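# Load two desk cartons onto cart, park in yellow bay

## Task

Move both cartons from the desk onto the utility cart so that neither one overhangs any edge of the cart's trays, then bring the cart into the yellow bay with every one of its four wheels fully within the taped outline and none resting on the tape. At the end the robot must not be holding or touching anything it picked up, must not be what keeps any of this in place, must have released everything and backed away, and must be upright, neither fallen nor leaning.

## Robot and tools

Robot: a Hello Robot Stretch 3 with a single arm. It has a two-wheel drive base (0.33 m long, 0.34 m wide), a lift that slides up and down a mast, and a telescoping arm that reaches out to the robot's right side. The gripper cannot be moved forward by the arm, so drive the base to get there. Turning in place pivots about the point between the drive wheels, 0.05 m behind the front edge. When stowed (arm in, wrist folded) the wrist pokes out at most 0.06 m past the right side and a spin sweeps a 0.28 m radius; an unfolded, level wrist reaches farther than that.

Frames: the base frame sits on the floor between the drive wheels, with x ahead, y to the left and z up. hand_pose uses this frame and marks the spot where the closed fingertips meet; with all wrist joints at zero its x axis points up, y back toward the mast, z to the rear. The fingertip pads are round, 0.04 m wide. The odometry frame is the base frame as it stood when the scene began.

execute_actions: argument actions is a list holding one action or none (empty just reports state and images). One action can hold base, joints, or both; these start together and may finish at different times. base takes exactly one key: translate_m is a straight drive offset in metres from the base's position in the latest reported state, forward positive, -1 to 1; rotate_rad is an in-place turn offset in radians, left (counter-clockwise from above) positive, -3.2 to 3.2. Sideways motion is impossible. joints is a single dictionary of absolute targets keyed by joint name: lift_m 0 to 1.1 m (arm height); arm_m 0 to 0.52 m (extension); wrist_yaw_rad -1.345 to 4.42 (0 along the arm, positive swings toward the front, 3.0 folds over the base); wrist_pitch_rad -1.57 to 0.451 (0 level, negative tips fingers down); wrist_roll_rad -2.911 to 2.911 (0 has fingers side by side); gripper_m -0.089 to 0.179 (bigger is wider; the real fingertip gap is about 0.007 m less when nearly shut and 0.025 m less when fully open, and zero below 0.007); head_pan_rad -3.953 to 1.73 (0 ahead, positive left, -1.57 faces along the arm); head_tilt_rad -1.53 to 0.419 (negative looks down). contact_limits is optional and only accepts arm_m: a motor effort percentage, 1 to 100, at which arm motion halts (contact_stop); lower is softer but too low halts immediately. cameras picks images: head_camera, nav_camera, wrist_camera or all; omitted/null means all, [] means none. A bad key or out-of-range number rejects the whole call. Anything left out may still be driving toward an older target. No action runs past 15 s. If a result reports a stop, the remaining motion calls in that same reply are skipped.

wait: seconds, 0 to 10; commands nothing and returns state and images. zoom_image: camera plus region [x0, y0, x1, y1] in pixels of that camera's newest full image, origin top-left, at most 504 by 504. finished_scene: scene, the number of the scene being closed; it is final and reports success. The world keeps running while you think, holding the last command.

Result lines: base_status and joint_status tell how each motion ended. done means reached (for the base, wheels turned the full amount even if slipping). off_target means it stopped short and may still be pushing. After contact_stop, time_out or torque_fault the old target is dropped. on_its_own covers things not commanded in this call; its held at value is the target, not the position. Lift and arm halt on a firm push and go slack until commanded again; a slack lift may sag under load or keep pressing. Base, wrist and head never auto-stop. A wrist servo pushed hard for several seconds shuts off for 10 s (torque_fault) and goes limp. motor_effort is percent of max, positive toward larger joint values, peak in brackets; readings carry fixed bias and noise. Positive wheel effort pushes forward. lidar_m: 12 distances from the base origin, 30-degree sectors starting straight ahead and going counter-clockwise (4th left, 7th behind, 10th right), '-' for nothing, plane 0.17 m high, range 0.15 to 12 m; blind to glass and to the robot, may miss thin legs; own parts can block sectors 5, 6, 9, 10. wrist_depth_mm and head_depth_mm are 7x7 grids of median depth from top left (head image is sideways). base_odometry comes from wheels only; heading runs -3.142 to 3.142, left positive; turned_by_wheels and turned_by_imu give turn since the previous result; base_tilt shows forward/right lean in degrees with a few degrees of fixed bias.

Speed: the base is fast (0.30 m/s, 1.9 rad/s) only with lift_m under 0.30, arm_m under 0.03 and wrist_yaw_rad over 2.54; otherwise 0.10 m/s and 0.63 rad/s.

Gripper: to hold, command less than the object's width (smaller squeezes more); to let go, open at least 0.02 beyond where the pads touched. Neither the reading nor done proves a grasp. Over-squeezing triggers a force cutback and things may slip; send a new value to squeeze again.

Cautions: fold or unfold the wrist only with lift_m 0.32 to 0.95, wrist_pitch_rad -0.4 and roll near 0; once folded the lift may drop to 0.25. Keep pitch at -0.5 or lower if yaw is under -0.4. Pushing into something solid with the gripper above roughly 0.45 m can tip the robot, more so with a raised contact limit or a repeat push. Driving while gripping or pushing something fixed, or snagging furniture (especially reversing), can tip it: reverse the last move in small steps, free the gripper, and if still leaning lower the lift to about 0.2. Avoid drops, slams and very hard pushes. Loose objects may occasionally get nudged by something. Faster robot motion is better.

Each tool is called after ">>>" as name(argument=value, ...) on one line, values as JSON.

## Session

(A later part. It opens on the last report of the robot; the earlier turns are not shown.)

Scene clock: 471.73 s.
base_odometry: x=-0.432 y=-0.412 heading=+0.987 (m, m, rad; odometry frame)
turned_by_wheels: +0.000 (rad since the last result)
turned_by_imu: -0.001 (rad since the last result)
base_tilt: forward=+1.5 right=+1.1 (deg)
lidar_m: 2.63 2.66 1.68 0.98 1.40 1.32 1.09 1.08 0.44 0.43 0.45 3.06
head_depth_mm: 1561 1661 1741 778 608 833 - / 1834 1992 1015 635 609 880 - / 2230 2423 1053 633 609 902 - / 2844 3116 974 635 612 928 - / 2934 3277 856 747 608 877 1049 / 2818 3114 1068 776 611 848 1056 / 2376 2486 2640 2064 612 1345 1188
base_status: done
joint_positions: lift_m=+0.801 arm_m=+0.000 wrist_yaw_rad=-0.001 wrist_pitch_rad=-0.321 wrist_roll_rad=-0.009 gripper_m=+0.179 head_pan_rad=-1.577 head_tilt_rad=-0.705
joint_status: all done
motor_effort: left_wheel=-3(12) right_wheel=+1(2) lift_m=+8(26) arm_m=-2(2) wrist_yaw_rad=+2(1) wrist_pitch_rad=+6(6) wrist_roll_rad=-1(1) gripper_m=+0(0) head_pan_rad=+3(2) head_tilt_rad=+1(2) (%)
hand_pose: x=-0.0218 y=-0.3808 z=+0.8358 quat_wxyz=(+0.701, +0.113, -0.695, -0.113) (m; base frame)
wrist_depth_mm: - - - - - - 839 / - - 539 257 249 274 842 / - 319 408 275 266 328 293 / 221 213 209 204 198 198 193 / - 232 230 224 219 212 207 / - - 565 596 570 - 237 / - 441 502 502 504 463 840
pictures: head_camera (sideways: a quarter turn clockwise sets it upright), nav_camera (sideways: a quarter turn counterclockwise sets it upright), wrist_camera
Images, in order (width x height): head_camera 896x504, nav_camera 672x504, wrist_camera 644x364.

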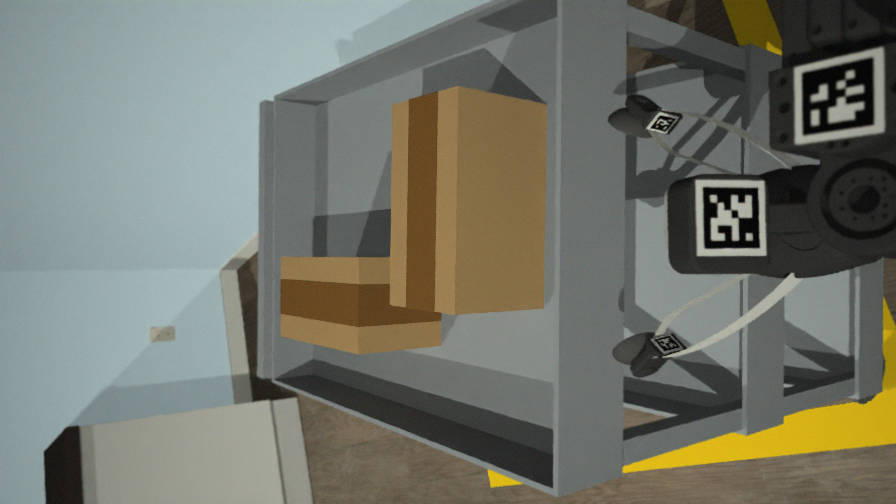

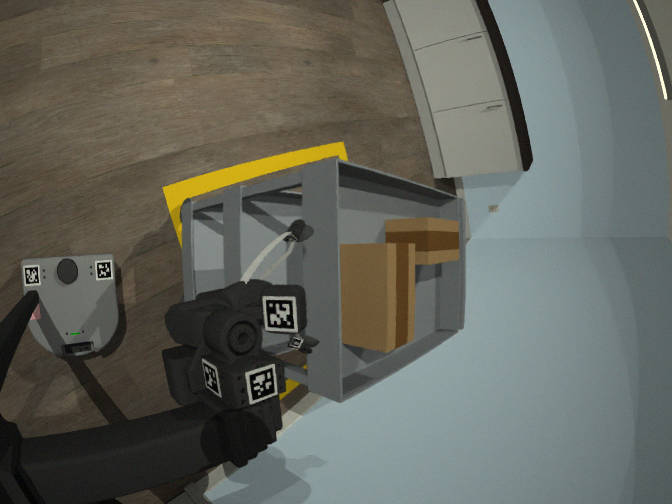

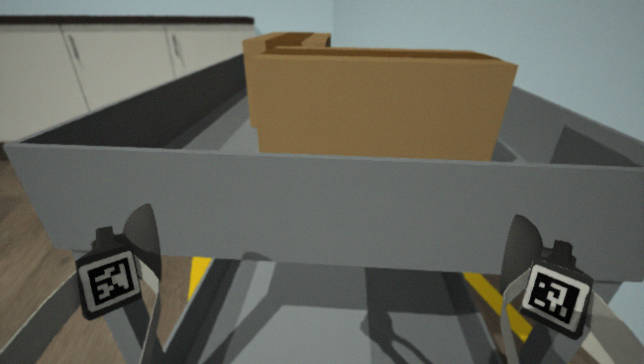

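>>> execute_actions(actions=[{"joints":{"lift_m":0.75,"wrist_pitch_rad":-0.1,"arm_m":0.025}}], cameras=[])

>>> execute_actions(actions=[{"joints":{"arm_m":0.3,"head_tilt_rad":-0.95},"contact_limits":{"arm_m":25}}])

Scene clock: 477.13 s.
base_odometry: x=-0.432 y=-0.412 heading=+0.987 (m, m, rad; odometry frame)
turned_by_wheels: +0.000 (rad since the last result)
turned_by_imu: +0.000 (rad since the last result)
base_tilt: forward=+1.4 right=+1.0 (deg)
lidar_m: 2.63 2.66 1.69 0.99 1.40 1.32 1.09 1.08 0.45 0.43 0.45 3.06
head_depth_mm: 1558 1657 1762 775 607 832 - / 1826 1986 1020 638 610 883 - / 2245 2431 1048 633 612 906 - / 2790 3114 975 634 611 936 1054 / 2962 3197 853 747 611 888 1055 / 2830 3120 1067 776 611 857 1058 / 2365 2510 2663 2046 612 1359 1196
base_status: not commanded
joint_positions: lift_m=+0.751 arm_m=+0.025 wrist_yaw_rad=-0.001 wrist_pitch_rad=-0.123 wrist_roll_rad=-0.009 gripper_m=+0.179 head_pan_rad=-1.577 head_tilt_rad=-0.705
joint_status: all done
motor_effort: left_wheel=-3(3) right_wheel=+1(1) lift_m=+8(11) arm_m=+2(2) wrist_yaw_rad=+2(2) wrist_pitch_rad=+6(5) wrist_roll_rad=-1(0) gripper_m=+0(0) head_pan_rad=+2(3) head_tilt_rad=+2(1) (%)
hand_pose: x=-0.0218 y=-0.4211 z=+0.8342 quat_wxyz=(+0.709, +0.043, -0.702, -0.044) (m; base frame)
wrist_depth_mm: - - - - - - 832 / - - - - - - 834 / - - 493 240 236 234 824 / 180 176 172 246 241 239 250 / 185 181 178 174 171 166 163 / 197 194 189 185 181 178 171 / 231 - 533 535 520 504 877
pictures: none
No camera images: the call's "cameras" was empty. Leave "cameras" out to get every camera's image.

Scene clock: 480.37 s.
base_odometry: x=-0.432 y=-0.412 heading=+0.987 (m, m, rad; odometry frame)
turned_by_wheels: +0.000 (rad since the last result)
turned_by_imu: -0.006 (rad since the last result)
base_tilt: forward=+1.4 right=+1.0 (deg)
lidar_m: 2.63 2.66 1.69 0.99 1.40 1.33 1.10 1.09 0.71 0.71 2.77 3.06
head_depth_mm: 1111 797 882 1559 - - - / 1103 754 780 - 1323 1231 1115 / 877 774 - 1352 1350 1238 1132 / 1061 895 1183 1375 1379 1242 1127 / 2986 840 1134 1405 1376 1243 1112 / 2832 2324 1911 1616 1417 1237 1108 / 2415 2310 1911 1631 1410 1236 1110
base_status: not commanded
joint_positions: lift_m=+0.751 arm_m=+0.300 wrist_yaw_rad=-0.072 wrist_pitch_rad=-0.127 wrist_roll_rad=-0.009 gripper_m=+0.179 head_pan_rad=-1.577 head_tilt_rad=-0.938
joint_status: all done
on_its_own: wrist_yaw_rad is held at -0.051, not at your +0.000, by its stall guard, which is not easing now; wrist_yaw_rad is at rest, and its effort (+22) is outside its rest range (-12 to +12)
motor_effort: left_wheel=-7(17) right_wheel=+4(13) lift_m=+8(8) arm_m=+4(11) wrist_yaw_rad=+22(68) wrist_pitch_rad=+8(8) wrist_roll_rad=-1(1) gripper_m=-1(0) head_pan_rad=+2(3) head_tilt_rad=-3(17) (%)
contact_limits: arm_m 25 (drawing in: default 16, maximum 26; extending or still: default 22, maximum 36)
hand_pose: x=-0.0397 y=-0.6949 z=+0.8330 quat_wxyz=(+0.707, +0.020, -0.703, -0.071) (m; base frame)
wrist_depth_mm: - - - - - 920 724 / - - - - - 891 706 / - - 470 420 239 227 218 / - 199 187 180 171 232 226 / - 206 196 185 175 167 158 / - 234 208 196 185 177 164 / - - - 549 535 474 785
pictures: head_camera (sideways: a quarter turn clockwise sets it upright), nav_camera (sideways: a quarter turn counterclockwise sets it upright), wrist_camera
Images, in order (width x height): head_camera 896x504, nav_camera 672x504, wrist_camera 644x364.

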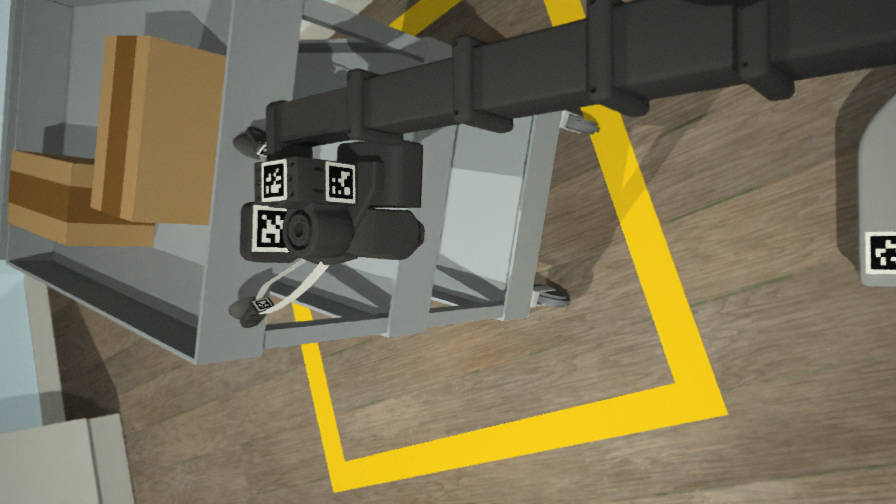

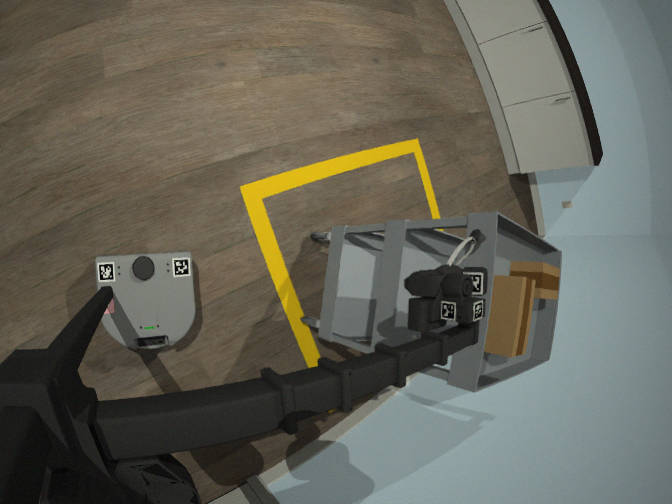

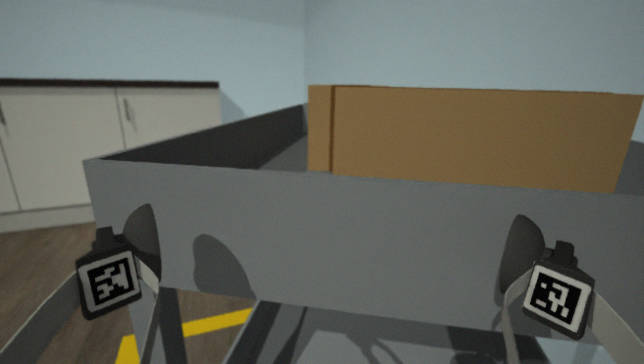

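>>> execute_actions(actions=[{"joints":{"arm_m":0.2,"gripper_m":0.0,"wrist_yaw_rad":0}}], cameras=[])

>>> execute_actions(actions=[{"base":{"translate_m":-0.42}}], cameras=[])

>>> execute_actions(actions=[{"base":{"rotate_rad":0.28},"joints":{"head_pan_rad":-1.75,"head_tilt_rad":-0.85}}])

Scene clock: 489.70 s.
base_odometry: x=-0.432 y=-0.412 heading=+0.987 (m, m, rad; odometry frame)
turned_by_wheels: +0.000 (rad since the last result)
turned_by_imu: +0.000 (rad since the last result)
base_tilt: forward=+1.4 right=+1.1 (deg)
lidar_m: 2.64 2.66 1.69 0.99 1.40 1.33 1.10 1.08 0.71 0.71 2.77 3.07
head_depth_mm: 1103 794 880 1582 - - - / 1105 755 1187 - 1332 1227 1104 / 877 771 1214 - 1350 1243 1132 / 1058 896 1158 1354 1365 1249 1127 / 2928 829 1122 1407 1388 1240 1104 / 2855 2317 1915 1619 1398 1241 1113 / 2433 2356 1896 1623 1404 1252 1110
base_status: not commanded
joint_positions: lift_m=+0.751 arm_m=+0.200 wrist_yaw_rad=-0.002 wrist_pitch_rad=-0.123 wrist_roll_rad=-0.009 gripper_m=+0.000 head_pan_rad=-1.577 head_tilt_rad=-0.938
joint_status: all done
motor_effort: left_wheel=-2(7) right_wheel=+0(5) lift_m=+8(8) arm_m=-3(3) wrist_yaw_rad=+2(29) wrist_pitch_rad=+6(8) wrist_roll_rad=+0(0) gripper_m=-3(100) head_pan_rad=+2(3) head_tilt_rad=-3(4) (%)
hand_pose: x=-0.0220 y=-0.5966 z=+0.8341 quat_wxyz=(+0.709, +0.043, -0.702, -0.044) (m; base frame)
wrist_depth_mm: - - - - - - 788 / - - - - - - 773 / - - - 529 327 308 418 / - - 304 282 263 245 232 / - - - - 277 257 238 / - - - 627 703 728 797 / - - 527 558 561 538 826
pictures: none
No camera images: the call's "cameras" was empty. Leave "cameras" out to get every camera's image.

Scene clock: 495.40 s.
base_odometry: x=-0.664 y=-0.762 heading=+0.987 (m, m, rad; odometry frame)
turned_by_wheels: +0.000 (rad since the last result)
turned_by_imu: -0.001 (rad since the last result)
base_tilt: forward=+1.4 right=+1.1 (deg)
lidar_m: 3.08 2.08 1.05 1.27 1.26 0.84 0.70 0.69 0.80 0.67 0.70 3.24
head_depth_mm: 1032 1126 1218 1313 - - - / 1223 1333 1447 - 1381 1219 1112 / 1494 1660 1809 - 1400 1236 1115 / 1179 1873 1324 1513 1407 1237 1126 / 1100 887 1123 1100 1329 1238 1108 / 1101 789 1152 1096 1342 1244 1110 / 905 752 1149 1347 1352 1229 1111
base_status: done
joint_positions: lift_m=+0.751 arm_m=+0.200 wrist_yaw_rad=-0.002 wrist_pitch_rad=-0.123 wrist_roll_rad=-0.009 gripper_m=+0.000 head_pan_rad=-1.577 head_tilt_rad=-0.938
joint_status: not commanded
motor_effort: left_wheel=-2(7) right_wheel=+0(3) lift_m=+8(8) arm_m=-3(2) wrist_yaw_rad=+2(2) wrist_pitch_rad=+6(6) wrist_roll_rad=+0(0) gripper_m=-3(3) head_pan_rad=+2(2) head_tilt_rad=-4(4) (%)
hand_pose: x=-0.0220 y=-0.5966 z=+0.8341 quat_wxyz=(+0.709, +0.043, -0.702, -0.044) (m; base frame)
wrist_depth_mm: - - - - 902 608 459 / - - - - 894 615 468 / 335 322 391 763 932 630 470 / 250 229 295 - 953 627 472 / 272 243 567 - 919 639 479 / - 650 632 881 895 655 487 / 528 547 517 944 - 658 488
pictures: none
No camera images: the call's "cameras" was empty. Leave "cameras" out to get every camera's image.

Scene clock: 496.77 s.
base_odometry: x=-0.664 y=-0.762 heading=+1.267 (m, m, rad; odometry frame)
turned_by_wheels: +0.280 (rad since the last result)
turned_by_imu: +0.279 (rad since the last result)
base_tilt: forward=+1.3 right=+1.0 (deg)
lidar_m: 3.05 1.89 1.05 1.26 1.03 0.74 0.69 0.73 0.97 0.67 0.85 3.07
head_depth_mm: 1228 1284 1356 1459 1448 1310 - / 1488 1592 1717 1693 1540 - 1093 / 1801 1284 1989 1794 - 1287 1134 / 2412 1060 1146 - 1394 1283 1138 / 2978 843 795 - 1335 1290 1126 / 2985 827 822 1137 1383 1282 1134 / 2522 876 853 1159 1391 1281 1134
base_status: done
joint_positions: lift_m=+0.751 arm_m=+0.200 wrist_yaw_rad=-0.001 wrist_pitch_rad=-0.123 wrist_roll_rad=-0.009 gripper_m=+0.000 head_pan_rad=-1.743 head_tilt_rad=-0.853
joint_status: all done
motor_effort: left_wheel=-3(10) right_wheel=+1(4) lift_m=+8(8) arm_m=-2(2) wrist_yaw_rad=+2(3) wrist_pitch_rad=+6(6) wrist_roll_rad=+0(0) gripper_m=-3(3) head_pan_rad=-3(14) head_tilt_rad=+2(9) (%)
hand_pose: x=-0.0218 y=-0.5966 z=+0.8341 quat_wxyz=(+0.709, +0.043, -0.702, -0.044) (m; base frame)
wrist_depth_mm: - - - - - - 724 / - - - - - - 719 / - 418 381 333 710 933 707 / - 412 315 260 229 - 715 / - - - - 239 - 715 / - - 653 627 666 - 716 / - 587 550 557 478 - 704
pictures: head_camera (sideways: a quarter turn clockwise sets it upright), nav_camera (sideways: a quarter turn counterclockwise sets it upright), wrist_camera
Images, in order (width x height): head_camera 896x504, nav_camera 672x504, wrist_camera 644x364.

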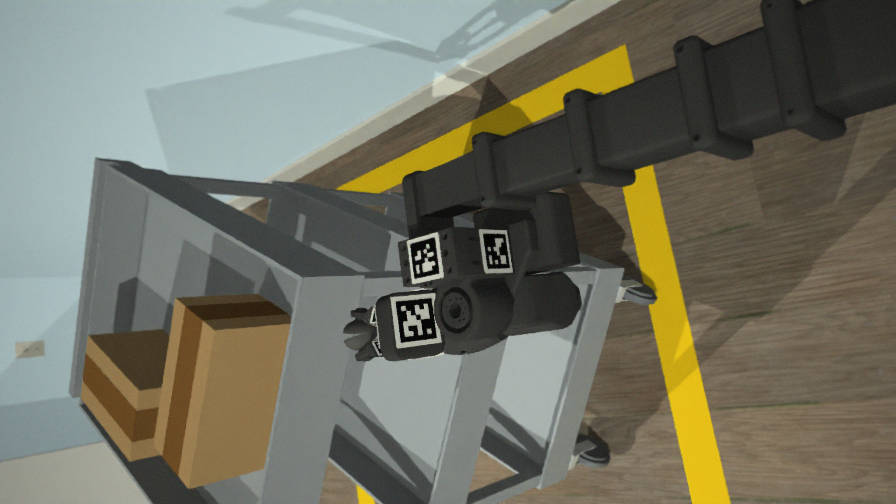

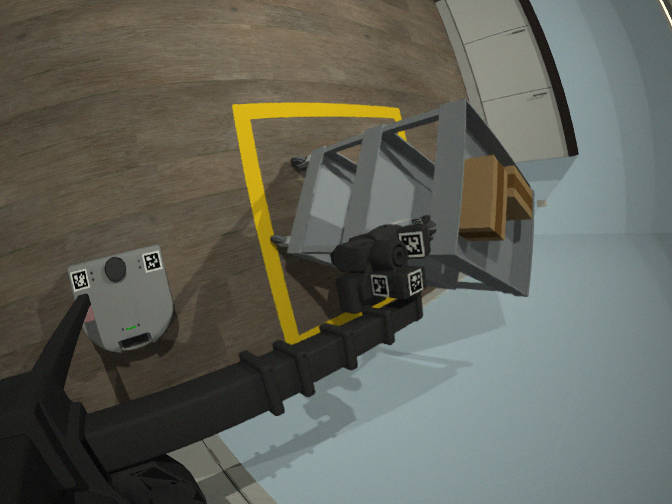

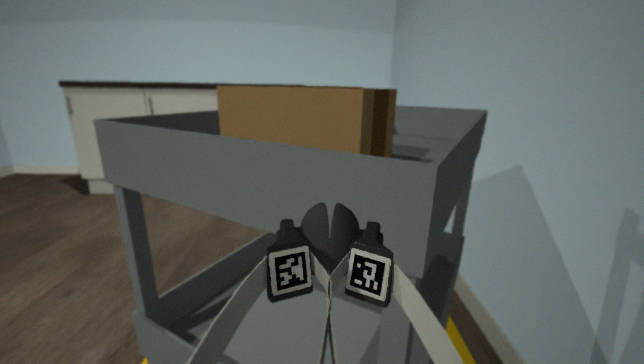

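>>> execute_actions(actions=[{"base":{"translate_m":-0.04},"joints":{"arm_m":0.25}}], cameras=[])

>>> execute_actions(actions=[{"joints":{"arm_m":0.37}}], cameras=["wrist_camera"])

>>> execute_actions(actions=[{"joints":{"arm_m":0.1,"lift_m":0.45},"base":{"translate_m":-0.2}}])

Scene clock: 508.03 s.
base_odometry: x=-0.676 y=-0.801 heading=+1.267 (m, m, rad; odometry frame)
turned_by_wheels: +0.000 (rad since the last result)
turned_by_imu: -0.001 (rad since the last result)
base_tilt: forward=+1.4 right=+1.0 (deg)
lidar_m: 3.10 1.89 1.08 1.26 0.97 0.69 0.65 0.69 0.92 0.66 0.82 3.10
head_depth_mm: 1152 1207 1282 1378 1416 1297 - / 1405 1508 1606 1675 1517 - 1093 / 1741 1820 1976 - 1471 1294 1136 / 2285 1067 1319 - 1423 1279 1137 / 2915 1059 796 - 1318 1280 1133 / 2833 804 818 1135 1368 1278 1130 / 2484 834 847 1172 1359 1288 1130
base_status: done
joint_positions: lift_m=+0.751 arm_m=+0.250 wrist_yaw_rad=-0.001 wrist_pitch_rad=-0.123 wrist_roll_rad=-0.009 gripper_m=+0.000 head_pan_rad=-1.743 head_tilt_rad=-0.853
joint_status: all done
motor_effort: left_wheel=-4(9) right_wheel=+1(4) lift_m=+8(8) arm_m=+2(3) wrist_yaw_rad=+0(0) wrist_pitch_rad=+6(6) wrist_roll_rad=+0(0) gripper_m=-3(3) head_pan_rad=-2(3) head_tilt_rad=+1(2) (%)
hand_pose: x=-0.0218 y=-0.6461 z=+0.8342 quat_wxyz=(+0.709, +0.043, -0.702, -0.044) (m; base frame)
wrist_depth_mm: - - - - - - 680 / - - - - - - 677 / - 444 324 291 704 940 671 / - 291 228 196 256 - 661 / - - 241 - 270 - 671 / - - 648 422 745 - 667 / - 512 556 534 557 - 660
pictures: none
No camera images: the call's "cameras" was empty. Leave "cameras" out to get every camera's image.

Scene clock: 510.33 s.
base_odometry: x=-0.676 y=-0.801 heading=+1.267 (m, m, rad; odometry frame)
turned_by_wheels: +0.000 (rad since the last result)
turned_by_imu: +0.000 (rad since the last result)
base_tilt: forward=+1.4 right=+1.1 (deg)
lidar_m: 3.10 1.89 1.08 1.26 0.97 0.69 0.65 0.69 0.91 0.75 1.00 3.11
head_depth_mm: 1151 1219 1290 1373 1429 1312 - / 1400 1508 1623 1672 1515 - 1102 / 1612 1322 1842 1848 1446 1261 1135 / 2137 1061 - 1443 1421 1288 1134 / 1289 885 - 1187 1389 1276 1137 / 2862 883 1273 1428 1427 1278 1132 / 2520 919 1271 1382 1452 1278 1132
base_status: not commanded
joint_positions: lift_m=+0.751 arm_m=+0.370 wrist_yaw_rad=+0.005 wrist_pitch_rad=-0.126 wrist_roll_rad=-0.009 gripper_m=+0.000 head_pan_rad=-1.743 head_tilt_rad=-0.851
joint_status: all done
motor_effort: left_wheel=+0(9) right_wheel=-1(5) lift_m=+8(8) arm_m=+2(9) wrist_yaw_rad=-5(15) wrist_pitch_rad=+7(11) wrist_roll_rad=+0(0) gripper_m=-4(4) head_pan_rad=-2(2) head_tilt_rad=+2(2) (%)
hand_pose: x=-0.0203 y=-0.7658 z=+0.8333 quat_wxyz=(+0.709, +0.047, -0.702, -0.043) (m; base frame)
wrist_depth_mm: - - - - - - 676 / - - - - - - 665 / - 406 340 278 291 646 657 / - 332 236 197 263 452 676 / - - 255 - 157 241 676 / - - 628 626 159 819 670 / - 529 539 552 183 840 669
pictures: wrist_camera
Images, in order (width x height): wrist_camera 644x364.

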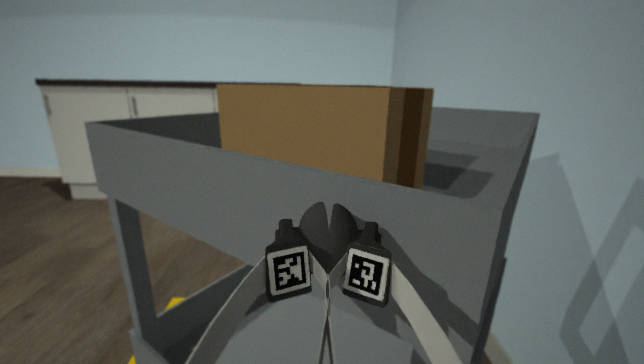

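Scene clock: 513.90 s.
base_odometry: x=-0.736 y=-0.991 heading=+1.267 (m, m, rad; odometry frame)
turned_by_wheels: +0.000 (rad since the last result)
turned_by_imu: +0.000 (rad since the last result)
base_tilt: forward=+1.3 right=+1.1 (deg)
lidar_m: 3.30 1.21 1.23 1.25 0.69 0.48 0.45 0.46 0.64 0.76 0.85 3.27
head_depth_mm: 810 855 906 966 1038 1122 1108 / 989 1061 1140 1234 1351 1270 1133 / 1264 1393 1534 1629 1489 1302 - / 1690 1810 1963 1726 1484 1336 1102 / 2339 1111 1401 1514 1490 1279 1133 / 2896 1061 1280 1087 1359 1281 1126 / 2820 877 842 1172 1395 1287 1135
base_status: done
joint_positions: lift_m=+0.451 arm_m=+0.100 wrist_yaw_rad=+0.001 wrist_pitch_rad=-0.122 wrist_roll_rad=-0.009 gripper_m=+0.000 head_pan_rad=-1.743 head_tilt_rad=-0.851
joint_status: all done
motor_effort: left_wheel=-2(7) right_wheel=+1(3) lift_m=+8(8) arm_m=-2(1) wrist_yaw_rad=-2(5) wrist_pitch_rad=+6(7) wrist_roll_rad=+0(0) gripper_m=-3(3) head_pan_rad=-3(3) head_tilt_rad=+0(0) (%)
hand_pose: x=-0.0211 y=-0.4966 z=+0.5342 quat_wxyz=(+0.709, +0.044, -0.702, -0.043) (m; base frame)
wrist_depth_mm: - - 735 847 - 703 479 / - - - - - 705 471 / - 624 451 669 - 706 475 / - - 449 - - 692 470 / - - 898 - - 694 473 / 922 751 706 657 - 690 470 / 756 736 532 730 765 680 467
pictures: head_camera (sideways: a quarter turn clockwise sets it upright), nav_camera (sideways: a quarter turn counterclockwise sets it upright), wrist_camera
Images, in order (width x height): head_camera 896x504, nav_camera 672x504, wrist_camera 644x364.

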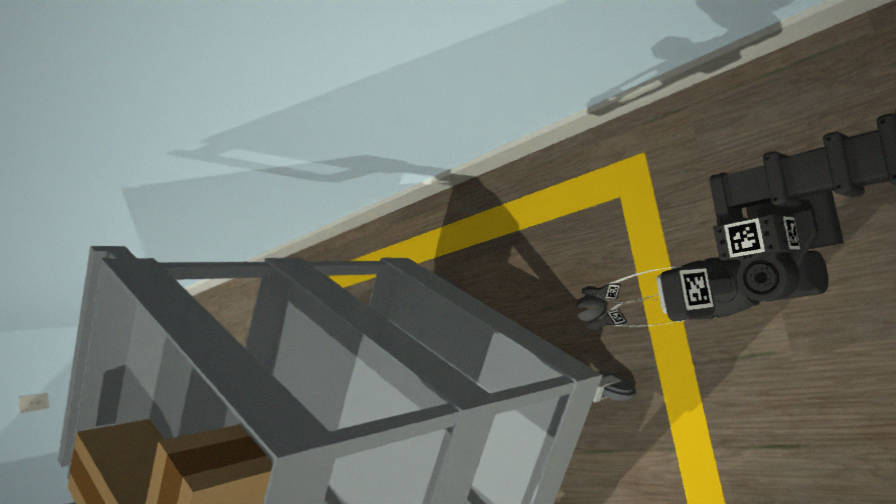

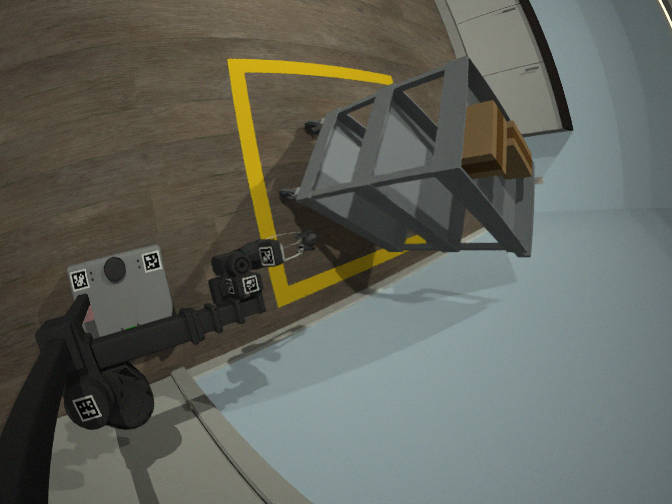

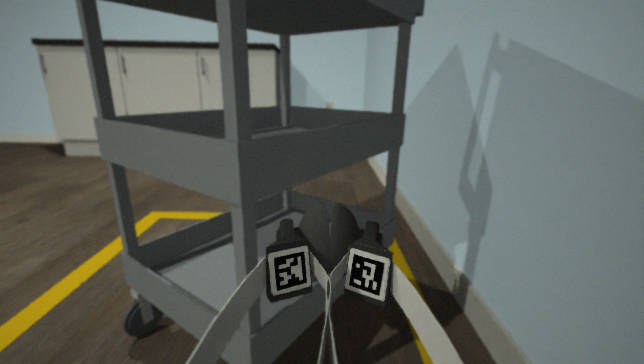

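>>> execute_actions(actions=[{"joints":{"arm_m":0.15,"lift_m":0.08,"gripper_m":0.179,"wrist_pitch_rad":-0.15}}], cameras=["wrist_camera"])

Scene clock: 523.67 s.
base_odometry: x=-0.736 y=-0.991 heading=+1.267 (m, m, rad; odometry frame)
turned_by_wheels: +0.000 (rad since the last result)
turned_by_imu: -0.001 (rad since the last result)
base_tilt: forward=+1.4 right=+1.0 (deg)
lidar_m: 3.31 1.21 1.23 1.25 0.69 0.48 0.45 0.46 0.64 0.77 0.84 3.28
head_depth_mm: 810 852 906 973 1037 1124 1111 / 989 1063 1141 1239 1337 1269 1131 / 1277 1396 1548 1644 1482 1285 1156 / 1686 1813 1946 1705 1484 1287 1093 / 2373 1102 1400 1504 1450 1279 1133 / 2836 1061 1278 1087 1360 1279 1130 / 2796 879 844 1176 1401 1279 1142
base_status: not commanded
joint_positions: lift_m=+0.081 arm_m=+0.150 wrist_yaw_rad=+0.001 wrist_pitch_rad=-0.168 wrist_roll_rad=-0.009 gripper_m=+0.179 head_pan_rad=-1.743 head_tilt_rad=-0.851
joint_status: all done
motor_effort: left_wheel=-2(2) right_wheel=+1(1) lift_m=+8(7) arm_m=+2(1) wrist_yaw_rad=-3(2) wrist_pitch_rad=+5(5) wrist_roll_rad=+0(0) gripper_m=+0(98) head_pan_rad=-2(2) head_tilt_rad=+1(0) (%)
hand_pose: x=-0.0211 y=-0.5433 z=+0.1528 quat_wxyz=(+0.708, +0.060, -0.701, -0.059) (m; base frame)
wrist_depth_mm: - - - - - 695 470 / - 657 375 924 - 692 474 / - 471 372 525 - 695 474 / 604 614 440 688 686 629 455 / 449 490 418 471 476 481 436 / 369 340 356 360 363 366 369 / 276 288 289 291 293 294 286
pictures: wrist_camera
Images, in order (width x height): wrist_camera 644x364.

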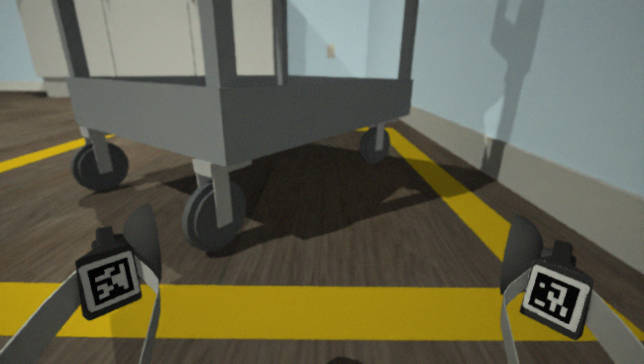

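>>> execute_actions(actions=[{"joints":{"lift_m":0.01,"wrist_pitch_rad":-0.05}}], cameras=["wrist_camera"])

Scene clock: 530.30 s.
base_odometry: x=-0.736 y=-0.991 heading=+1.267 (m, m, rad; odometry frame)
turned_by_wheels: +0.000 (rad since the last result)
turned_by_imu: +0.000 (rad since the last result)
base_tilt: forward=+1.3 right=+1.1 (deg)
lidar_m: 3.30 1.21 1.23 1.25 0.69 0.48 0.45 0.46 0.64 0.76 0.85 3.30
head_depth_mm: 807 854 901 964 1035 1123 1115 / 986 1057 1145 1246 1345 1271 1136 / 1277 1379 1527 1629 1477 1293 1145 / 1673 1793 1956 1706 1463 1287 1129 / 2363 1104 1402 1519 1447 1279 1134 / 2916 1066 1278 1097 1374 1284 1128 / 2834 876 842 1166 1404 1275 1138
base_status: not commanded
joint_positions: lift_m=+0.011 arm_m=+0.150 wrist_yaw_rad=+0.001 wrist_pitch_rad=-0.073 wrist_roll_rad=-0.009 gripper_m=+0.179 head_pan_rad=-1.743 head_tilt_rad=-0.851
joint_status: all done
motor_effort: left_wheel=-2(2) right_wheel=+0(0) lift_m=+8(11) arm_m=+2(2) wrist_yaw_rad=-2(1) wrist_pitch_rad=+6(6) wrist_roll_rad=-1(0) gripper_m=+0(0) head_pan_rad=-2(2) head_tilt_rad=+2(2) (%)
hand_pose: x=-0.0211 y=-0.5485 z=+0.1068 quat_wxyz=(+0.710, +0.027, -0.703, -0.025) (m; base frame)
wrist_depth_mm: - - - - - 703 475 / - 467 356 576 - 706 468 / - 521 373 569 - 700 466 / 584 611 549 700 710 625 456 / 410 445 390 429 438 441 416 / 316 288 305 310 311 314 319 / 227 236 241 242 244 245 236
pictures: wrist_camera
Images, in order (width x height): wrist_camera 644x364.

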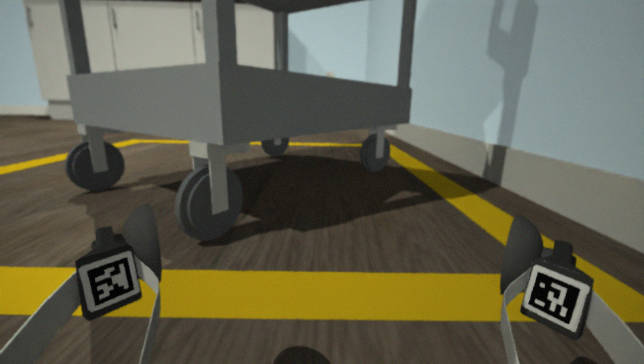

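All four inside.

>>> finished_scene(scene=1)

The scene is finished: the task was done.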